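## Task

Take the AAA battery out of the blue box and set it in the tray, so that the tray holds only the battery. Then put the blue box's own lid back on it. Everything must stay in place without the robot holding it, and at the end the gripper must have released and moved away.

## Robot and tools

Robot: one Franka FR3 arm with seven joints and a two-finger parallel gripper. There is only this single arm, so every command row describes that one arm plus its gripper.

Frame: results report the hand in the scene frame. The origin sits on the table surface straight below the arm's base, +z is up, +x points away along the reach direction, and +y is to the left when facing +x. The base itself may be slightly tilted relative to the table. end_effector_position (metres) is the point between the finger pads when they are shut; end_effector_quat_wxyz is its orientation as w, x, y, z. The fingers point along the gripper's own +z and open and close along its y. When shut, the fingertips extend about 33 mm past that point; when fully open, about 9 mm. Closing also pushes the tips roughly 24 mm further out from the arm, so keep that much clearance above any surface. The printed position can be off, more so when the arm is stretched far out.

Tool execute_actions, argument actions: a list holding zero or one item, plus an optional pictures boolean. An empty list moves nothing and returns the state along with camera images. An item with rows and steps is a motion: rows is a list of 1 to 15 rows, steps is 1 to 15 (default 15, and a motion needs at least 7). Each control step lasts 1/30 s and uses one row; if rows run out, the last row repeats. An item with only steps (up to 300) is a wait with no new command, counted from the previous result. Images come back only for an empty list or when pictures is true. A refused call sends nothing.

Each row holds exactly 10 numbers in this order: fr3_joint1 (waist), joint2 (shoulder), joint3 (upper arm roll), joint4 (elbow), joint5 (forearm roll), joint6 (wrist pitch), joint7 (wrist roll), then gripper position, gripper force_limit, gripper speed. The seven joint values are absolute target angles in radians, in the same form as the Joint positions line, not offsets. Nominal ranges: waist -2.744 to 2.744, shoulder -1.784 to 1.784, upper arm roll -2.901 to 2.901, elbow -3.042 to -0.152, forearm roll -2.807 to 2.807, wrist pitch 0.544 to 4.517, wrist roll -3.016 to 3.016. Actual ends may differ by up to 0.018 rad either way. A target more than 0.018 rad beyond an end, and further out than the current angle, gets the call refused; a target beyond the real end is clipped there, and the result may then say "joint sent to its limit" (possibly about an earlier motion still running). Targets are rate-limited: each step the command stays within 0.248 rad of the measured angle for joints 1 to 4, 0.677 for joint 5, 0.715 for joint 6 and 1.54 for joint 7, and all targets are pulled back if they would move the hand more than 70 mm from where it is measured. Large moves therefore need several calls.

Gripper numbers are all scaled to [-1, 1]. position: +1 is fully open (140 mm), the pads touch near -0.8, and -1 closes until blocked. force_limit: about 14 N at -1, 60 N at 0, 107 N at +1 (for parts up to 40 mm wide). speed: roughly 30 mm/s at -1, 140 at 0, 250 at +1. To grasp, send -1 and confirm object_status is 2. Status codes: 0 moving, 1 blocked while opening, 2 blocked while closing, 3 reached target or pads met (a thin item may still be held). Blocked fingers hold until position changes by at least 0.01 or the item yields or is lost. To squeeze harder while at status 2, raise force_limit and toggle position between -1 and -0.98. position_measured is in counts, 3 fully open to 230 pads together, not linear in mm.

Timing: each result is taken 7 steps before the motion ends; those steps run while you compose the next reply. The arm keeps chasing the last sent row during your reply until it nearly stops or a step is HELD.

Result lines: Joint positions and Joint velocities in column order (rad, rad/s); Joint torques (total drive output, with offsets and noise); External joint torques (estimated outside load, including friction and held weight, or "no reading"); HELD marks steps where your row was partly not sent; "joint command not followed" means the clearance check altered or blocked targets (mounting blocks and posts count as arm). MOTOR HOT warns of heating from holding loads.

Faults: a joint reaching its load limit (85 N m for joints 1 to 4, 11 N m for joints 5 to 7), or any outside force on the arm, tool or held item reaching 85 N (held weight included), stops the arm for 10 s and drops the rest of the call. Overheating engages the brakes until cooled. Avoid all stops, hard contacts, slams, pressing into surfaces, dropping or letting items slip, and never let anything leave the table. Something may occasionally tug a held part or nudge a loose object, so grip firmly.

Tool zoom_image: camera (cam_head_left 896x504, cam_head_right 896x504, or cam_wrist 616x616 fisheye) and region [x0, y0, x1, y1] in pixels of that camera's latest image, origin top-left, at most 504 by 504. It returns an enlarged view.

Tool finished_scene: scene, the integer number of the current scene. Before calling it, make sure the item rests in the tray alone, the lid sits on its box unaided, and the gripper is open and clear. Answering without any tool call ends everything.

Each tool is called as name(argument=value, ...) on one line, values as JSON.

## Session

execute_actions(actions=[])

Scene clock: 0.00 s of 8400.00 s.
end_effector_position=(+0.1465, -0.2428, +0.3637) position_measured=3 object_status=3 end_effector_quat_wxyz=(+0.066, +0.188, +0.958, +0.209)
Joint positions: [-1.356 -0.569  0.032 -2.45   0.297  1.534  0.552]
Joint velocities: [-0.001 -0.     0.    -0.001 -0.002  0.001 -0.001]
Joint torques (N m, as the joint torque sensors report them, + toward a larger angle): no reading
External joint torques (N m, as the arm's controller estimates them; a push from outside toward a larger angle lowers the number): no reading

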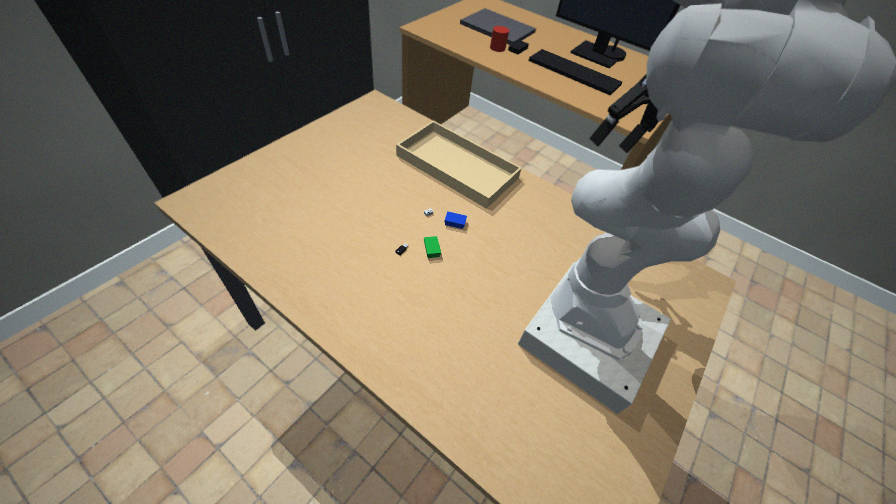

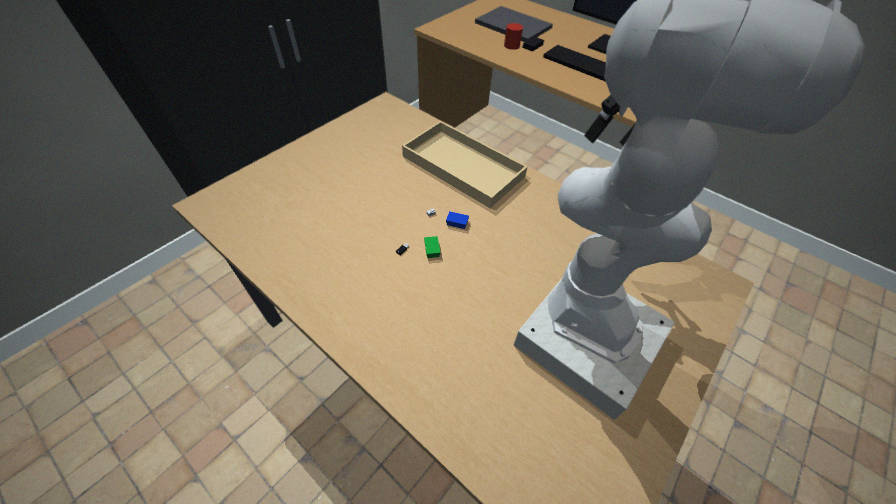

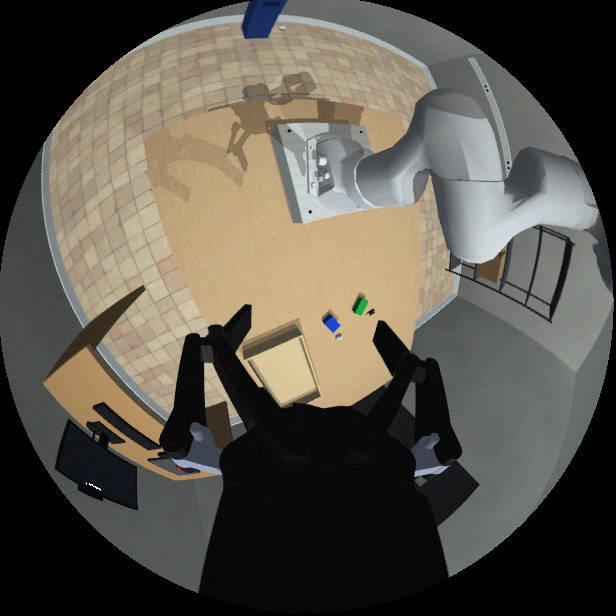

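execute_actions(actions=[{"rows":[[-0.07,-0.4,0,-2.65,0,2.3,1.545,-0.3,-0.4,0]],"steps":15}], pictures=false)

execute_actions(actions=[{"steps":30}], pictures=false)

execute_actions(actions=[{"rows":[[-0.07,-0.166,0,-2.759,0,2.593,1.545,-0.3,-0.4,0]],"steps":15}], pictures=false)

execute_actions(actions=[{"steps":15}], pictures=true)

Scene clock: 1.87 s of 8400.00 s.
end_effector_position=(+0.1717, -0.2727, +0.2584) position_measured=54 object_status=0 end_effector_quat_wxyz=(-0.031, +0.233, +0.965, +0.116)
Joint positions: [-1.068 -0.442  0.001 -2.598  0.11   1.933  0.894]
Joint velocities: [ 1.479  0.411  0.005 -0.431 -0.561  1.405  1.423]
Joint torques (N m, as the joint torque sensors report them, + toward a larger angle): [  1.49 -20.16  -1.51  24.06   0.06   2.62   0.54]
External joint torques (N m, as the arm's controller estimates them; a push from outside toward a larger angle lowers the number): [ 3.19  1.69 -1.22 -2.81 -0.86  0.72  0.52]
Steps of this call (steps 1 to 48: nothing new was sent; steps 49 to 56: the first 8 steps of this action). Readings (joint positions | what the end effector reports):
49: [-1.337 -0.565 0.025 -2.460 0.277 1.571 0.582] | position_measured=3 object_status=0
50: [-1.310 -0.550 0.020 -2.479 0.252 1.620 0.620] | position_measured=8 object_status=0
52: [-1.246 -0.512 0.013 -2.522 0.203 1.722 0.702] | position_measured=24 object_status=0
56: the state above

Scene clock: 2.87 s of 8400.00 s.
end_effector_position=(+0.4046, -0.0415, +0.2428) position_measured=167 object_status=3 end_effector_quat_wxyz=(+0.025, +0.019, +1.000, -0.002)
Joint positions: [-0.073 -0.402  0.001 -2.648  0.003  2.295  1.502]
Joint velocities: [ 0.002 -0.    -0.003 -0.001 -0.001  0.013  0.132]
Joint torques (N m, as the joint torque sensors report them, + toward a larger angle): [  1.26 -15.14  -2.14  20.14   0.01   2.98   0.17]
External joint torques (N m, as the arm's controller estimates them; a push from outside toward a larger angle lowers the number): [ 1.27  1.16 -1.74 -2.56 -0.63  0.45  0.17]
Kept back: nothing.
Steps of this call (steps 1 to 7: the last 7 steps of your previous action; steps 8 to 30: the robot went on to your last target). Readings (joint positions | what the end effector reports):
1: [-1.016 -0.430 -0.000 -2.611 0.092 1.978 0.941] | position_measured=62 object_status=0
2: [-0.963 -0.421 -0.001 -2.621 0.077 2.018 0.985] | position_measured=69 object_status=0
4: [-0.855 -0.410 -0.001 -2.633 0.054 2.085 1.064] | position_measured=84 object_status=0
8: [-0.638 -0.403 -0.001 -2.642 0.028 2.176 1.191] | position_measured=115 object_status=0
30: the state above

Scene clock: 3.13 s of 8400.00 s.
end_effector_position=(+0.3609, -0.0374, +0.1273) position_measured=167 object_status=3 end_effector_quat_wxyz=(-0.038, +0.030, +0.999, +0.002)
Joint positions: [-0.073 -0.171  0.001 -2.758  0.003  2.509  1.523]
Joint velocities: [ 0.     0.196 -0.    -0.11  -0.002  0.44   0.062]
Joint torques (N m, as the joint torque sensors report them, + toward a larger angle): [  1.79 -26.76  -0.37  21.77  -0.37   3.97   0.15]
External joint torques (N m, as the arm's controller estimates them; a push from outside toward a larger angle lowers the number): [ 1.8   1.35 -0.21 -3.05 -0.83  0.64  0.15]
Steps of this call (steps 1 to 8: the first 8 steps of this action). Readings (joint positions | what the end effector reports):
1: [-0.073 -0.386 0.001 -2.653 0.003 2.325 1.505] | position_measured=167 object_status=3
2: [-0.073 -0.348 0.001 -2.667 0.003 2.358 1.507] | position_measured=167 object_status=3
4: [-0.073 -0.264 0.001 -2.707 0.003 2.425 1.513] | position_measured=167 object_status=3
8: the state above

Scene clock: 3.63 s of 8400.00 s.
end_effector_position=(+0.3827, -0.0397, +0.1303) position_measured=167 object_status=3 end_effector_quat_wxyz=(-0.003, +0.037, +0.999, -0.000)
Joint positions: [-0.073 -0.166  0.001 -2.76   0.003  2.586  1.538]
Joint velocities: [-0.001  0.    -0.    -0.    -0.002  0.024  0.012]
Joint torques (N m, as the joint torque sensors report them, + toward a larger angle): [  1.78 -20.39  -1.09  18.71  -0.19   2.78   0.19]
External joint torques (N m, as the arm's controller estimates them; a push from outside toward a larger angle lowers the number): [ 1.81 -0.08 -0.9   0.3  -0.61  0.39  0.19]
Kept back: nothing.
Steps of this call (steps 1 to 7: the last 7 steps of your previous action; steps 8 to 15: the robot went on to your last target). Readings (joint positions | what the end effector reports):
1: [-0.073 -0.167 0.001 -2.760 0.003 2.523 1.525] | position_measured=167 object_status=3
2: [-0.073 -0.166 0.001 -2.760 0.003 2.535 1.527] | position_measured=167 object_status=3
4: [-0.073 -0.166 0.001 -2.760 0.003 2.553 1.530] | position_measured=167 object_status=3
8: [-0.073 -0.166 0.001 -2.760 0.003 2.574 1.534] | position_measured=167 object_status=3
15: the state above

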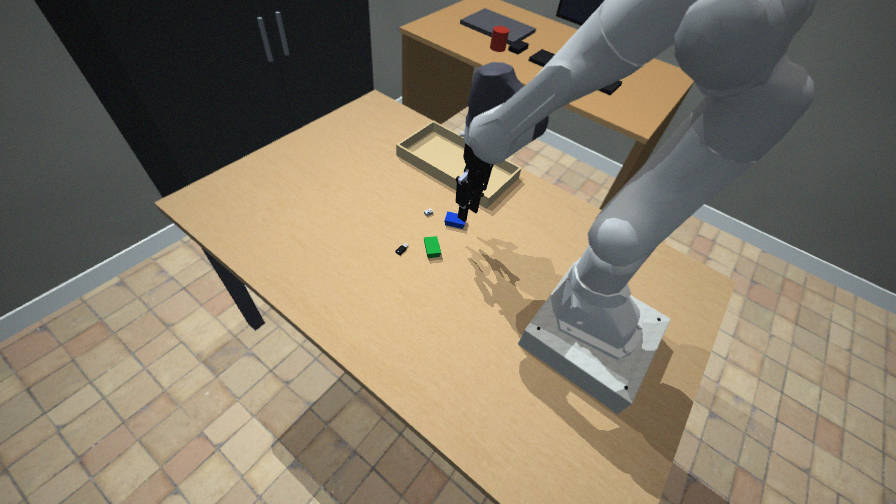

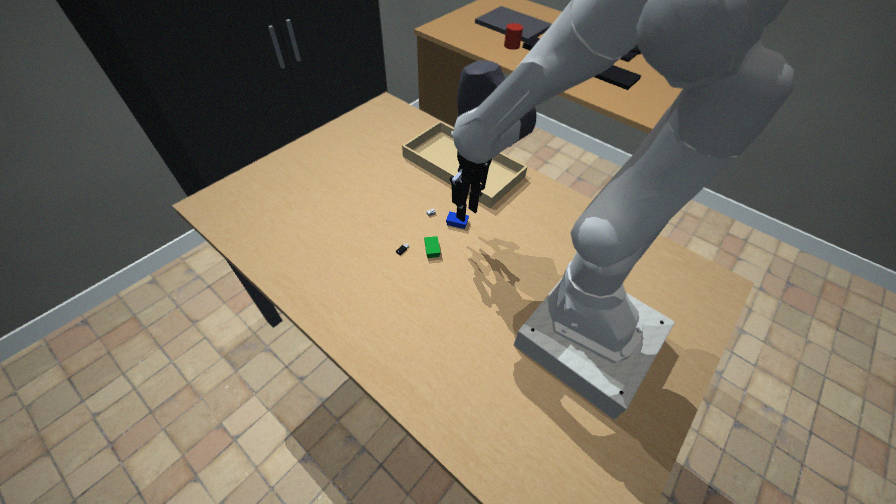

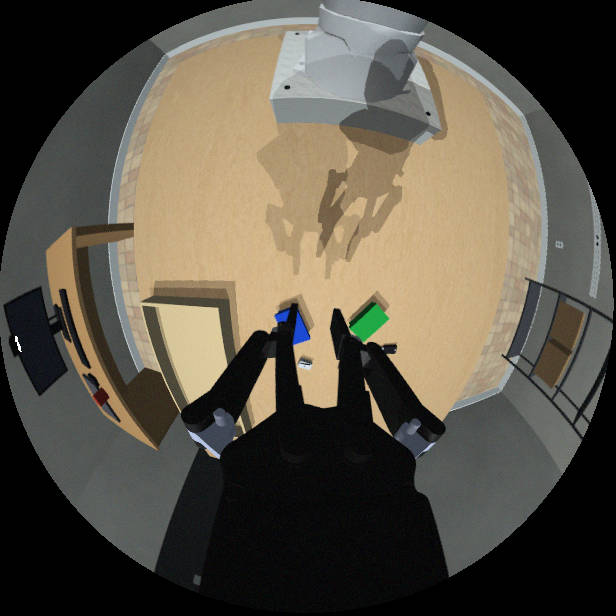

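zoom_image(camera="cam_wrist", region=[240,270,400,400])

zoom_image(camera="cam_head_left", region=[390,190,490,270])

Region (240, 270, 400, 400) of cam_wrist's 616x616 image, scaled by 3.150, with more detail than that image has; it fills the top 410 rows of this view, and the rest is white.

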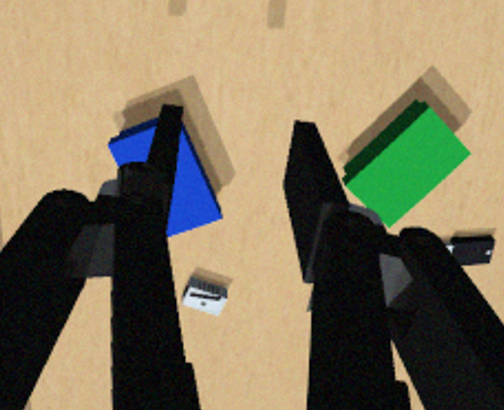

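Region (390, 190, 490, 270) of cam_head_left's 896x504 image, scaled by 5.040, with more detail than that image has; it fills the top 403 rows of this view, and the rest is white.

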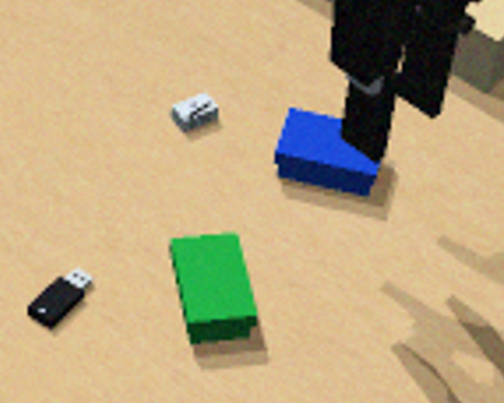

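execute_actions(actions=[{"rows":[[-0.15,-0.043,0,-2.729,0,2.686,1.015,-0.2,-0.4,0]],"steps":15}], pictures=false)

execute_actions(actions=[{"steps":20}], pictures=true)

zoom_image(camera="cam_wrist", region=[250,260,380,380])

Scene clock: 4.80 s of 8400.00 s.
end_effector_position=(+0.3837, -0.0698, +0.0990) position_measured=154 object_status=0 end_effector_quat_wxyz=(-0.012, -0.073, +0.997, +0.002)
Joint positions: [-0.146 -0.046 -0.001 -2.734  0.002  2.663  1.242]
Joint velocities: [-0.023  0.036  0.001  0.027 -0.001  0.121 -0.739]
Joint torques (N m, as the joint torque sensors report them, + toward a larger angle): [  0.22 -22.96  -0.07  18.24  -0.01   2.85  -0.44]
External joint torques (N m, as the arm's controller estimates them; a push from outside toward a larger angle lowers the number): [-0.24  1.52 -0.64  0.61 -0.31  0.36 -0.45]
Steps of this call (steps 1 to 15: the robot went on to your last target; steps 16 to 27: nothing new was sent; steps 28 to 35: the first 8 steps of this action). Readings (joint positions | what the end effector reports):
28: [-0.085 -0.148 0.006 -2.752 0.002 2.604 1.499] | position_measured=167 object_status=0
29: [-0.104 -0.116 0.006 -2.741 0.002 2.620 1.449] | position_measured=162 object_status=0
31: [-0.131 -0.070 0.001 -2.736 0.002 2.641 1.364] | position_measured=154 object_status=0
35: the state above

Scene clock: 5.47 s of 8400.00 s.
end_effector_position=(+0.3918, -0.0716, +0.1014) position_measured=154 object_status=3 end_effector_quat_wxyz=(-0.001, -0.171, +0.985, -0.001)
Joint positions: [-0.147 -0.045 -0.001 -2.731  0.002  2.683  1.043]
Joint velocities: [-0.    -0.    -0.001  0.001 -0.     0.003 -0.083]
Joint torques (N m, as the joint torque sensors report them, + toward a larger angle): [  0.11 -22.73  -0.13  16.68   0.05   2.85  -0.24]
External joint torques (N m, as the arm's controller estimates them; a push from outside toward a larger angle lowers the number): [ 0.19  0.54 -0.01 -0.41 -0.31  0.4  -0.24]
Kept back: nothing.
Steps of this call (steps 1 to 7: the last 7 steps of your previous action; steps 8 to 20: the robot went on to your last target). Readings (joint positions | what the end effector reports):
1: [-0.147 -0.045 -0.001 -2.733 0.002 2.666 1.218] | position_measured=154 object_status=3
2: [-0.147 -0.045 -0.001 -2.732 0.002 2.669 1.198] | position_measured=154 object_status=3
4: [-0.147 -0.045 -0.001 -2.731 0.002 2.674 1.162] | position_measured=154 object_status=3
8: [-0.147 -0.045 -0.001 -2.731 0.002 2.679 1.111] | position_measured=154 object_status=3
20: the state above

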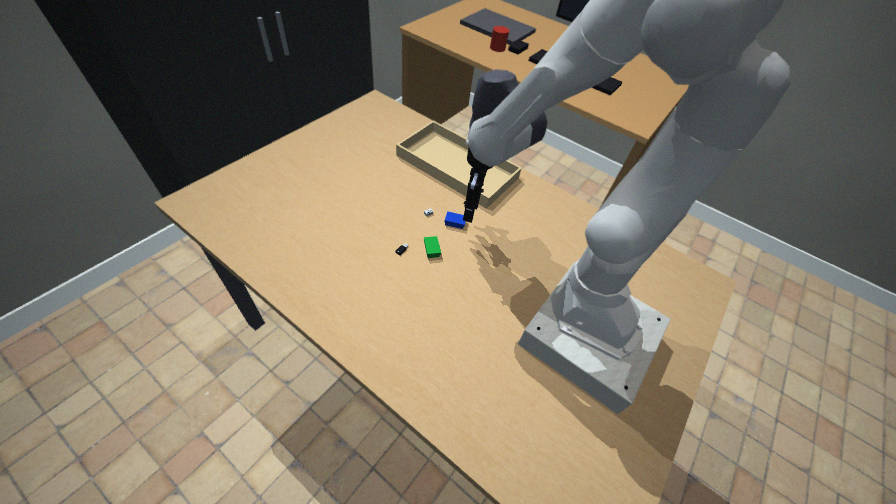

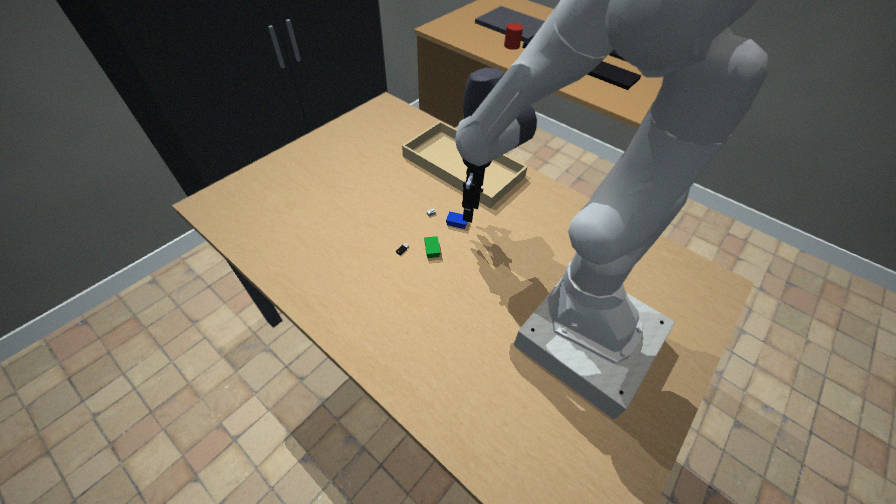

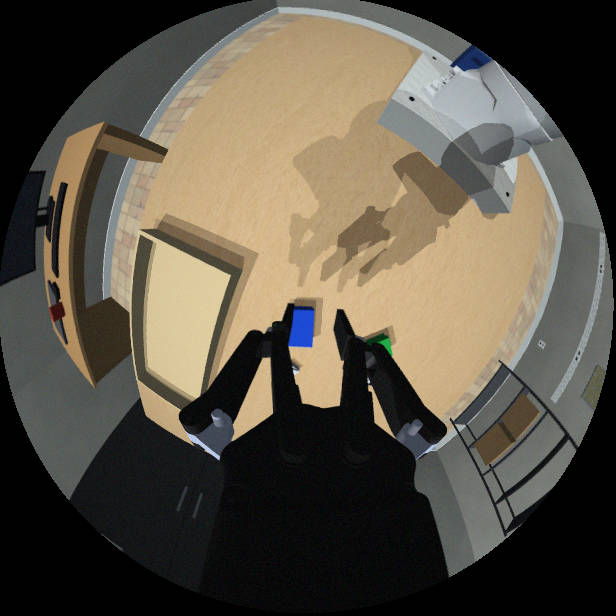

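Region (250, 260, 380, 380) of cam_wrist's 616x616 image, scaled by 3.877, with more detail than that image has; it fills the top 465 rows of this view, and the rest is white.

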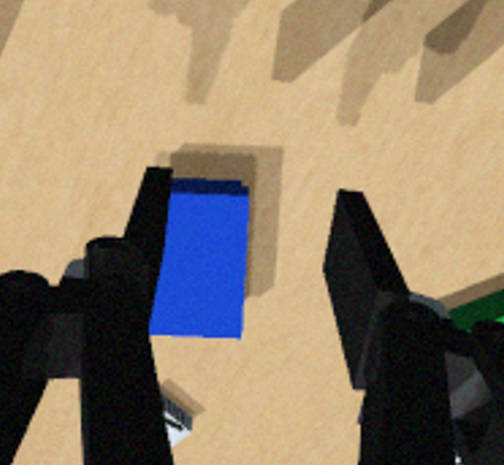

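execute_actions(actions=[{"rows":[[-0.160,0.01,0,-2.659,0,2.669,1.015,-0.2,-0.4,0]],"steps":15}], pictures=false)

execute_actions(actions=[{"rows":[[-0.160,0.10,0,-2.657,0,2.757,1.015,-0.2,-0.4,0]],"steps":15}], pictures=false)

execute_actions(actions=[{"steps":18}], pictures=true)

zoom_image(camera="cam_wrist", region=[250,260,380,380])

Scene clock: 6.60 s of 8400.00 s.
end_effector_position=(+0.4147, -0.0796, +0.1024) position_measured=154 object_status=3 end_effector_quat_wxyz=(+0.003, -0.179, +0.984, -0.002)
Joint positions: [-0.157  0.006 -0.    -2.663  0.002  2.675  1.019]
Joint velocities: [-0.003  0.027 -0.     0.031  0.    -0.018 -0.001]
Joint torques (N m, as the joint torque sensors report them, + toward a larger angle): [ -1.65 -24.27  -0.04  17.22   0.05   2.04  -0.21]
External joint torques (N m, as the arm's controller estimates them; a push from outside toward a larger angle lowers the number): [-1.64  1.04 -0.06  0.26 -0.31 -0.35 -0.21]
Steps of this call (steps 1 to 26: the robot went on to your last target; steps 27 to 34: the first 8 steps of this action). Readings (joint positions | what the end effector reports):
27: [-0.149 -0.035 -0.000 -2.718 0.002 2.680 1.020] | position_measured=154 object_status=3
28: [-0.151 -0.019 -0.000 -2.698 0.002 2.679 1.019] | position_measured=154 object_status=3
30: [-0.155 -0.003 -0.000 -2.675 0.002 2.677 1.019] | position_measured=154 object_status=3
34: the state above

Scene clock: 7.10 s of 8400.00 s.
end_effector_position=(+0.4075, -0.0785, +0.0705) position_measured=154 object_status=3 end_effector_quat_wxyz=(-0.009, -0.179, +0.984, +0.003)
Joint positions: [-0.157  0.099 -0.    -2.659  0.002  2.736  1.018]
Joint velocities: [ 0.     0.019 -0.    -0.001  0.     0.109 -0.001]
Joint torques (N m, as the joint torque sensors report them, + toward a larger angle): [ -0.53 -26.78  -0.37  15.89  -0.09   2.93  -0.25]
External joint torques (N m, as the arm's controller estimates them; a push from outside toward a larger angle lowers the number): [-0.51  1.11 -0.44 -0.6  -0.38  0.46 -0.25]
Steps of this call (steps 1 to 7: the last 7 steps of your previous action; steps 8 to 15: the first 8 steps of this action). Readings (joint positions | what the end effector reports):
8: [-0.157 0.020 -0.000 -2.657 0.002 2.685 1.019] | position_measured=154 object_status=3
9: [-0.157 0.043 -0.000 -2.654 0.002 2.699 1.019] | position_measured=154 object_status=3
11: [-0.157 0.079 -0.000 -2.656 0.002 2.717 1.018] | position_measured=154 object_status=3
15: the state above

Scene clock: 7.70 s of 8400.00 s.
end_effector_position=(+0.4131, -0.0796, +0.0719) position_measured=154 object_status=3 end_effector_quat_wxyz=(-0.001, -0.179, +0.984, -0.001)
Joint positions: [-0.157  0.099 -0.    -2.659  0.002  2.754  1.018]
Joint velocities: [-0.     0.001  0.    -0.001 -0.     0.002 -0.001]
Joint torques (N m, as the joint torque sensors report them, + toward a larger angle): [ -0.76 -25.99  -0.41  16.46   0.08   2.82  -0.28]
External joint torques (N m, as the arm's controller estimates them; a push from outside toward a larger angle lowers the number): [-0.69  0.84 -0.44  0.68 -0.22  0.4  -0.28]
Kept back: nothing.
Steps of this call (steps 1 to 7: the last 7 steps of your previous action; steps 8 to 18: the robot went on to your last target). Readings (joint positions | what the end effector reports):
1: [-0.157 0.099 -0.000 -2.659 0.002 2.739 1.018] | position_measured=154 object_status=3
2: [-0.157 0.099 -0.000 -2.659 0.002 2.742 1.018] | position_measured=154 object_status=3
4: [-0.157 0.099 -0.000 -2.659 0.002 2.746 1.018] | position_measured=154 object_status=3
8: [-0.157 0.099 -0.000 -2.659 0.002 2.751 1.018] | position_measured=154 object_status=3
18: the state above

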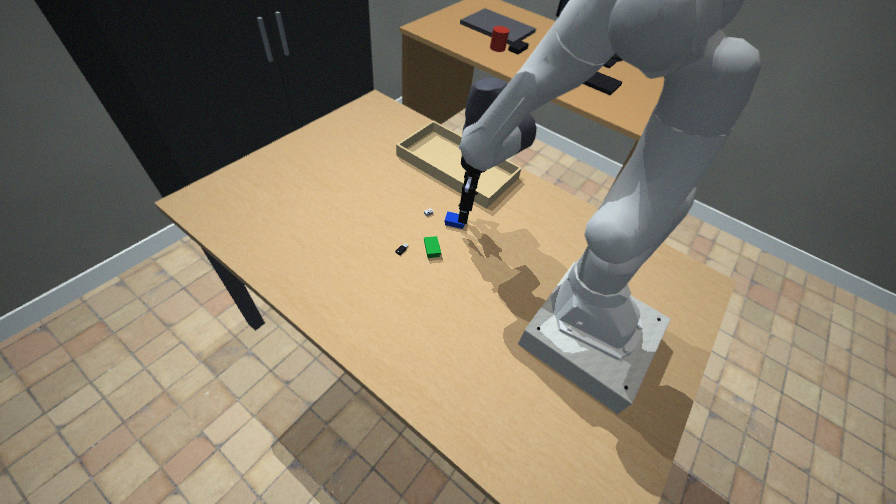

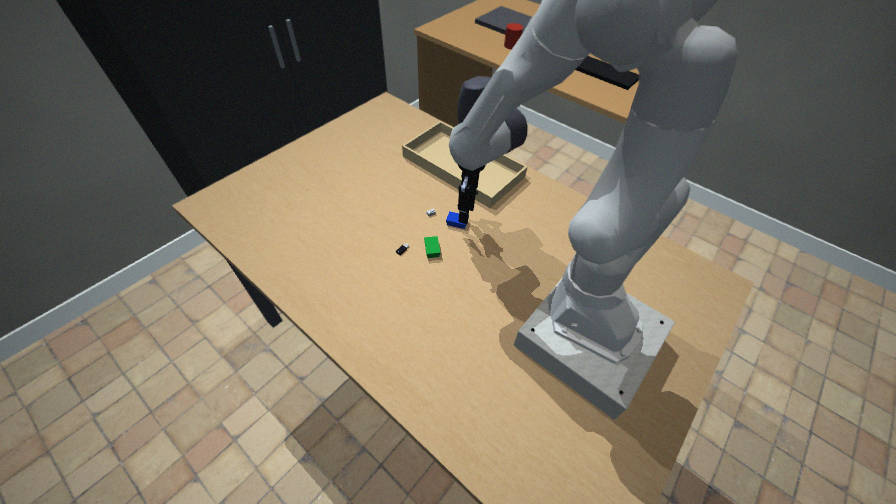

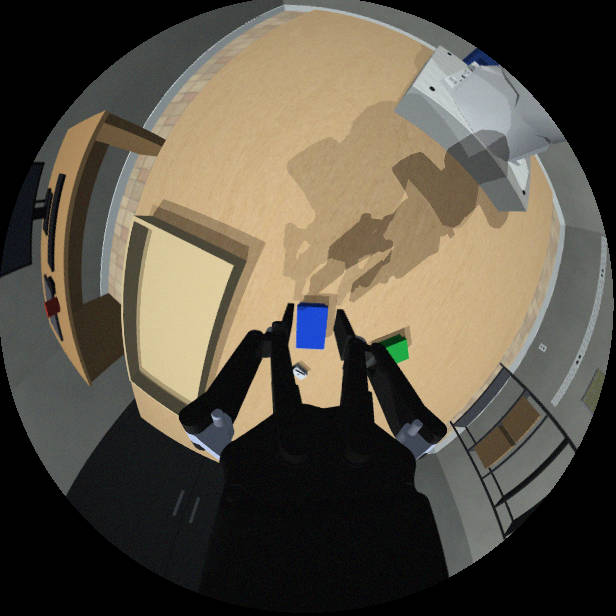

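Region (250, 260, 380, 380) of cam_wrist's 616x616 image, scaled by 3.877, with more detail than that image has; it fills the top 465 rows of this view, and the rest is white.

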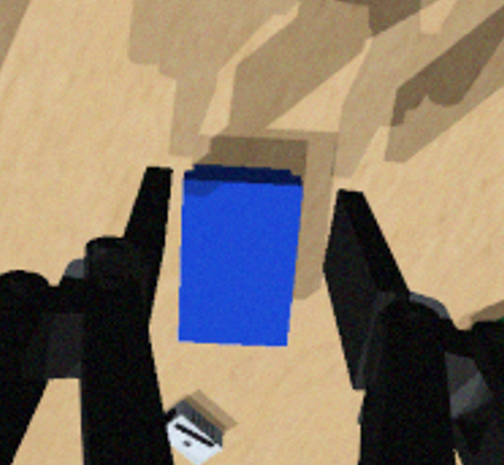

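execute_actions(actions=[{"rows":[[-0.150,0.125,0,-2.63,0,2.755,1.015,-0.2,-0.4,0]],"steps":15}], pictures=false)

execute_actions(actions=[{"rows":[[-0.150,0.186,0,-2.629,0,2.815,1.015,-0.2,-0.4,0]],"steps":15}], pictures=false)

execute_actions(actions=[{"steps":15}], pictures=true)

Scene clock: 8.70 s of 8400.00 s.
end_effector_position=(+0.4217, -0.0793, +0.0697) position_measured=154 object_status=3 end_effector_quat_wxyz=(-0.000, -0.182, +0.983, -0.001)
Joint positions: [-0.153  0.123 -0.    -2.633  0.002  2.754  1.018]
Joint velocities: [ 0.001  0.01  -0.     0.013 -0.002  0.     0.001]
Joint torques (N m, as the joint torque sensors report them, + toward a larger angle): [  2.14 -27.83   0.33  15.42  -0.01   2.7   -0.2 ]
External joint torques (N m, as the arm's controller estimates them; a push from outside toward a larger angle lowers the number): [ 2.18  0.08  0.26 -0.41 -0.3   0.27 -0.2 ]
Steps of this call (steps 1 to 15: the robot went on to your last target; steps 16 to 22: nothing new was sent; steps 23 to 30: the first 8 steps of this action). Readings (joint positions | what the end effector reports):
23: [-0.157 0.103 -0.000 -2.654 0.002 2.754 1.018] | position_measured=154 object_status=3
24: [-0.155 0.110 -0.000 -2.646 0.002 2.754 1.018] | position_measured=154 object_status=3
26: [-0.154 0.118 -0.000 -2.637 0.002 2.754 1.018] | position_measured=154 object_status=3
30: the state above

Scene clock: 9.20 s of 8400.00 s.
end_effector_position=(+0.4166, -0.0783, +0.0481) position_measured=154 object_status=3 end_effector_quat_wxyz=(-0.006, -0.182, +0.983, +0.001)
Joint positions: [-0.153  0.185 -0.    -2.63   0.002  2.799  1.018]
Joint velocities: [-0.001  0.012  0.     0.    -0.001  0.077 -0.001]
Joint torques (N m, as the joint torque sensors report them, + toward a larger angle): [  2.24 -28.21  -0.35  14.25  -0.19   2.96  -0.16]
External joint torques (N m, as the arm's controller estimates them; a push from outside toward a larger angle lowers the number): [ 2.26  1.24 -0.51 -1.07 -0.44  0.49 -0.16]
Steps of this call (steps 1 to 7: the last 7 steps of your previous action; steps 8 to 15: the first 8 steps of this action). Readings (joint positions | what the end effector reports):
8: [-0.153 0.131 -0.000 -2.630 0.002 2.763 1.018] | position_measured=154 object_status=3
9: [-0.153 0.147 -0.000 -2.627 0.002 2.773 1.018] | position_measured=154 object_status=3
11: [-0.153 0.171 -0.000 -2.629 0.002 2.786 1.018] | position_measured=154 object_status=3
15: the state above

Scene clock: 9.70 s of 8400.00 s.
end_effector_position=(+0.4205, -0.0790, +0.0491) position_measured=154 object_status=3 end_effector_quat_wxyz=(-0.001, -0.182, +0.983, -0.001)
Joint positions: [-0.153  0.185 -0.    -2.63   0.002  2.812  1.018]
Joint velocities: [-0.001  0.001 -0.001  0.001  0.     0.005 -0.   ]
Joint torques (N m, as the joint torque sensors report them, + toward a larger angle): [  2.93 -28.15   0.06  13.84  -0.08   2.84  -0.26]
External joint torques (N m, as the arm's controller estimates them; a push from outside toward a larger angle lowers the number): [ 3.05  0.61  0.02 -1.03 -0.34  0.4  -0.26]
Kept back: nothing.
Steps of this call (steps 1 to 7: the last 7 steps of your previous action; steps 8 to 15: the robot went on to your last target). Readings (joint positions | what the end effector reports):
1: [-0.153 0.185 -0.000 -2.630 0.002 2.802 1.018] | position_measured=154 object_status=3
2: [-0.153 0.185 -0.000 -2.630 0.002 2.804 1.018] | position_measured=154 object_status=3
4: [-0.153 0.185 -0.000 -2.630 0.002 2.807 1.018] | position_measured=154 object_status=3
8: [-0.153 0.185 -0.000 -2.630 0.002 2.810 1.018] | position_measured=154 object_status=3
15: the state above

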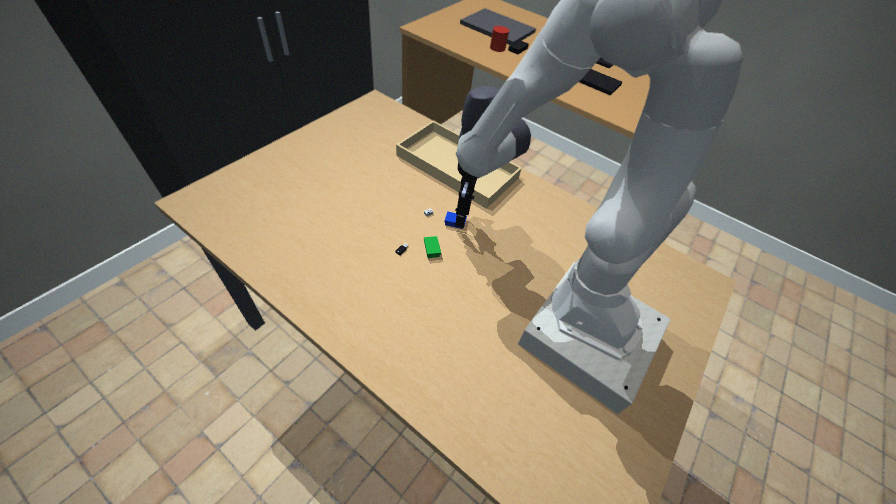

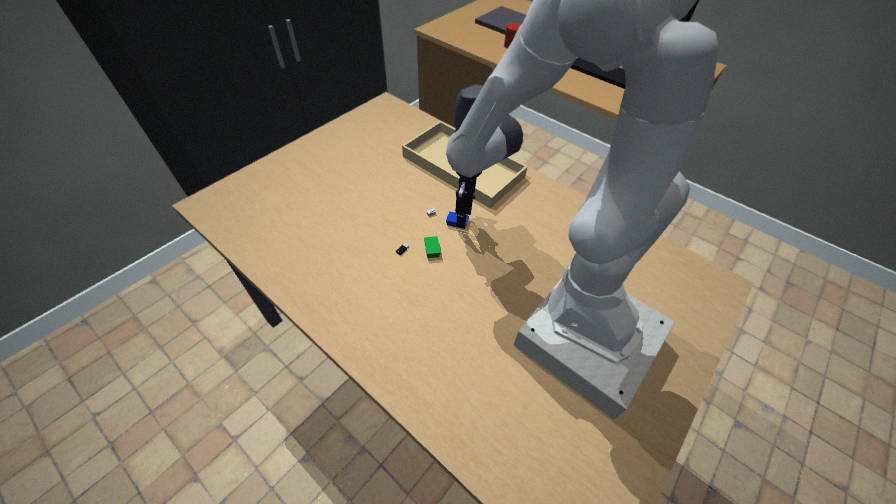

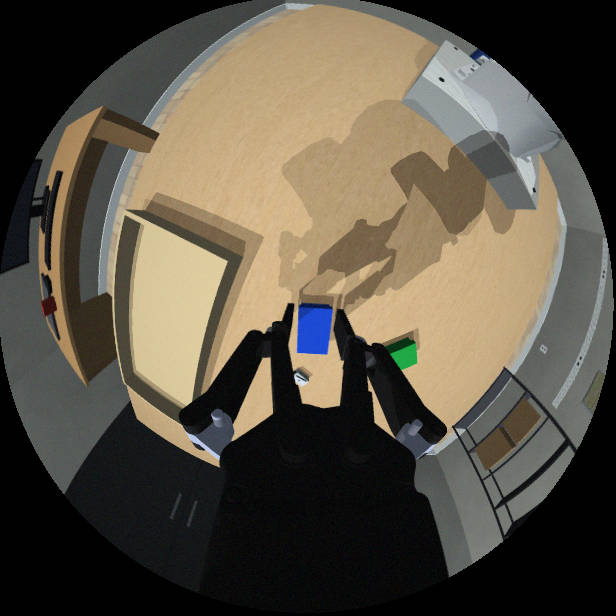

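execute_actions(actions=[{"rows":[[-0.140,0.205,0,-2.602,0,2.807,1.025,-0.2,-0.4,0]],"steps":15}], pictures=true)

execute_actions(actions=[{"rows":[[-0.140,0.208,0,-2.602,0,2.810,1.025,-1,-0.4,0]],"steps":15}], pictures=false)

execute_actions(actions=[{"rows":[[-0.140,0.06,0,-2.61,0,2.66,1.025,-1,-0.4,0]],"steps":15}], pictures=false)

execute_actions(actions=[{"steps":10}], pictures=true)

Scene clock: 12.13 s of 8400.00 s.
end_effector_position=(+0.4306, -0.0767, +0.0485) position_measured=154 object_status=3 end_effector_quat_wxyz=(+0.002, -0.185, +0.983, -0.002)
Joint positions: [-0.143  0.203 -0.001 -2.605  0.002  2.81   1.02 ]
Joint velocities: [ 0.003  0.009 -0.001  0.012 -0.    -0.005  0.005]
Joint torques (N m, as the joint torque sensors report them, + toward a larger angle): [  2.12 -27.76   0.01  14.45  -0.11   2.13   0.16]
External joint torques (N m, as the arm's controller estimates them; a push from outside toward a larger angle lowers the number): [ 2.25  1.85 -0.02 -0.49 -0.38 -0.32  0.16]
Steps of this call (steps 1 to 15: the robot went on to your last target; steps 16 to 65: nothing new was sent; steps 66 to 73: the first 8 steps of this action). Readings (joint positions | what the end effector reports):
66: [-0.151 0.188 -0.001 -2.625 0.002 2.811 1.019] | position_measured=154 object_status=3
67: [-0.149 0.194 -0.001 -2.618 0.002 2.811 1.019] | position_measured=154 object_status=3
69: [-0.145 0.200 -0.001 -2.609 0.002 2.811 1.019] | position_measured=154 object_status=3
73: the state above

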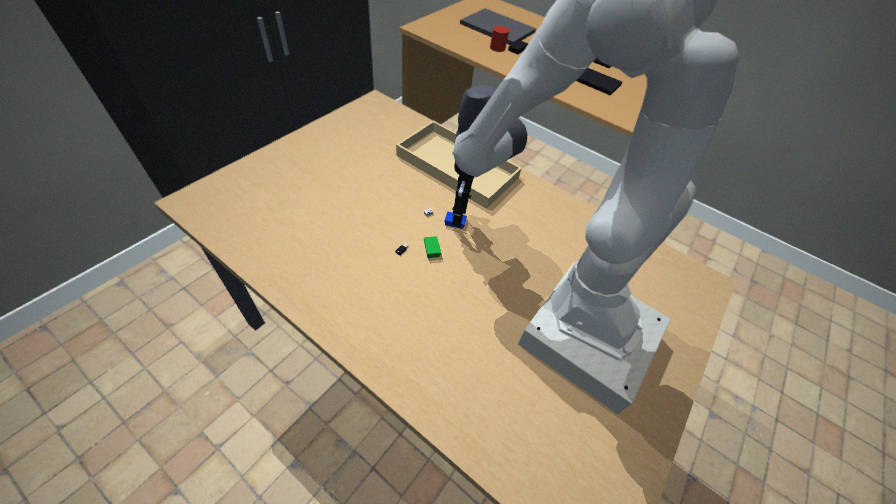

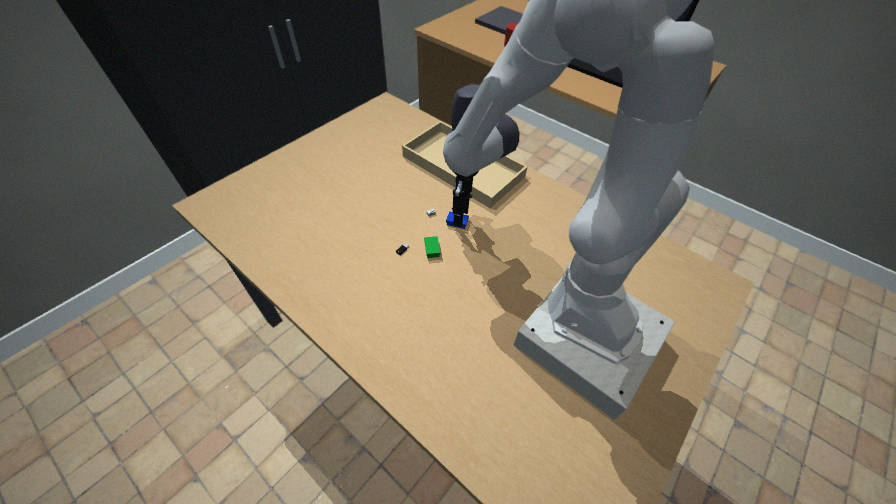

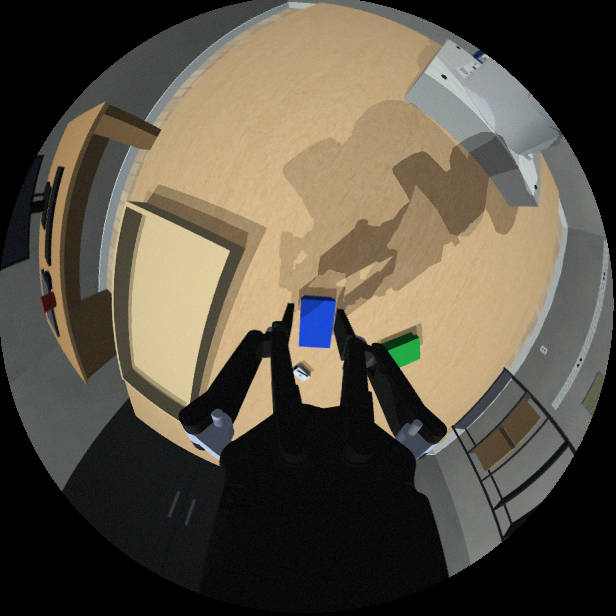

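Scene clock: 12.63 s of 8400.00 s.
end_effector_position=(+0.4312, -0.0767, +0.0482) position_measured=175 object_status=0 end_effector_quat_wxyz=(+0.002, -0.185, +0.983, -0.002)
Joint positions: [-0.143  0.205 -0.001 -2.603  0.002  2.81   1.021]
Joint velocities: [-0.001 -0.     0.001 -0.001  0.    -0.     0.001]
Joint torques (N m, as the joint torque sensors report them, + toward a larger angle): [  1.81 -27.28   0.31  14.51  -0.03   2.57   0.1 ]
External joint torques (N m, as the arm's controller estimates them; a push from outside toward a larger angle lowers the number): [ 1.87  2.17  0.18 -0.4  -0.3   0.14  0.1 ]
Steps of this call (steps 1 to 7: the last 7 steps of your previous action; steps 8 to 15: the first 8 steps of this action). Readings (joint positions | what the end effector reports):
8: [-0.143 0.204 -0.001 -2.604 0.002 2.810 1.021] | position_measured=154 object_status=0
9: [-0.143 0.204 -0.001 -2.604 0.002 2.810 1.021] | position_measured=160 object_status=0
11: [-0.143 0.204 -0.001 -2.603 0.002 2.810 1.021] | position_measured=175 object_status=0
15: the state above

Scene clock: 13.13 s of 8400.00 s.
end_effector_position=(+0.4408, -0.0782, +0.1002) position_measured=175 object_status=2 end_effector_quat_wxyz=(+0.014, -0.185, +0.983, -0.006)
Joint positions: [-0.142  0.061 -0.001 -2.606  0.002  2.696  1.022]
Joint velocities: [ 0.    -0.03  -0.    -0.004 -0.001 -0.196 -0.001]
Joint torques (N m, as the joint torque sensors report them, + toward a larger angle): [  2.15 -26.16  -0.43  14.36   0.11   2.02   0.11]
External joint torques (N m, as the arm's controller estimates them; a push from outside toward a larger angle lowers the number): [ 2.2  -0.94 -0.43 -1.84 -0.26 -0.3   0.11]
Steps of this call (steps 1 to 7: the last 7 steps of your previous action; steps 8 to 15: the first 8 steps of this action). Readings (joint positions | what the end effector reports):
8: [-0.143 0.187 -0.001 -2.608 0.002 2.787 1.021] | position_measured=175 object_status=2
9: [-0.143 0.151 -0.001 -2.614 0.002 2.762 1.021] | position_measured=175 object_status=2
11: [-0.143 0.094 -0.001 -2.610 0.002 2.731 1.022] | position_measured=175 object_status=2
15: the state above

Scene clock: 13.47 s of 8400.00 s.
end_effector_position=(+0.4304, -0.0763, +0.0969) position_measured=175 object_status=2 end_effector_quat_wxyz=(-0.000, -0.185, +0.983, -0.001)
Joint positions: [-0.142  0.061 -0.001 -2.608  0.002  2.667  1.022]
Joint velocities: [-0.001  0.     0.    -0.     0.001 -0.027 -0.   ]
Joint torques (N m, as the joint torque sensors report them, + toward a larger angle): [  1.75 -26.99   0.16  15.38   0.     2.17   0.12]
External joint torques (N m, as the arm's controller estimates them; a push from outside toward a larger angle lowers the number): [ 1.78  0.13  0.13 -1.98 -0.37 -0.28  0.12]
Kept back: nothing.
Steps of this call (steps 1 to 7: the last 7 steps of your previous action; steps 8 to 10: the robot went on to your last target). Readings (joint positions | what the end effector reports):
1: [-0.142 0.061 -0.001 -2.606 0.002 2.690 1.022] | position_measured=175 object_status=2
2: [-0.142 0.061 -0.001 -2.607 0.002 2.685 1.022] | position_measured=175 object_status=2
4: [-0.142 0.061 -0.001 -2.608 0.002 2.678 1.022] | position_measured=175 object_status=2
8: [-0.142 0.061 -0.001 -2.608 0.002 2.669 1.022] | position_measured=175 object_status=2
10: the state above

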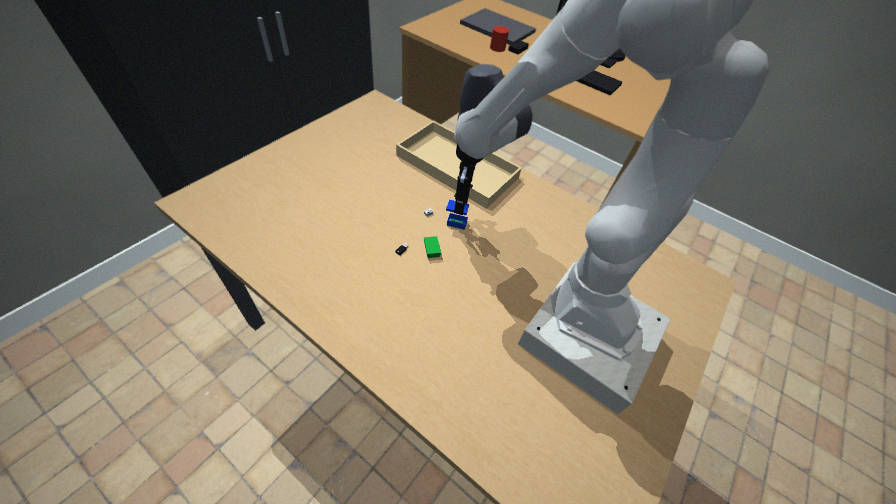

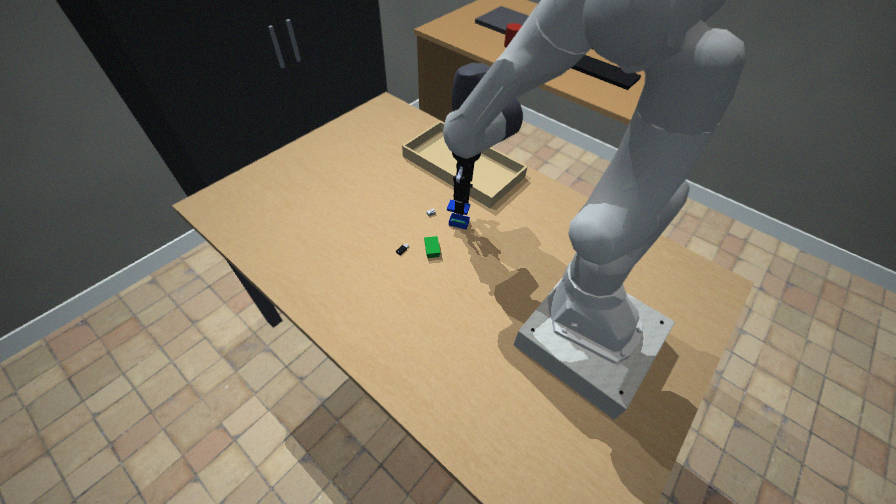

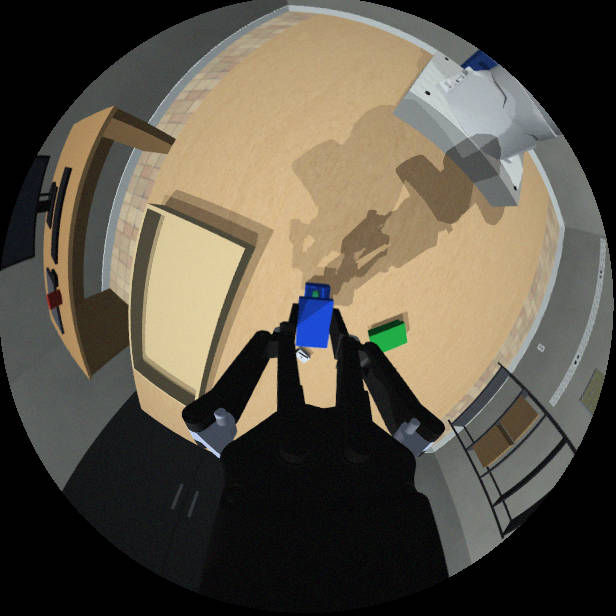

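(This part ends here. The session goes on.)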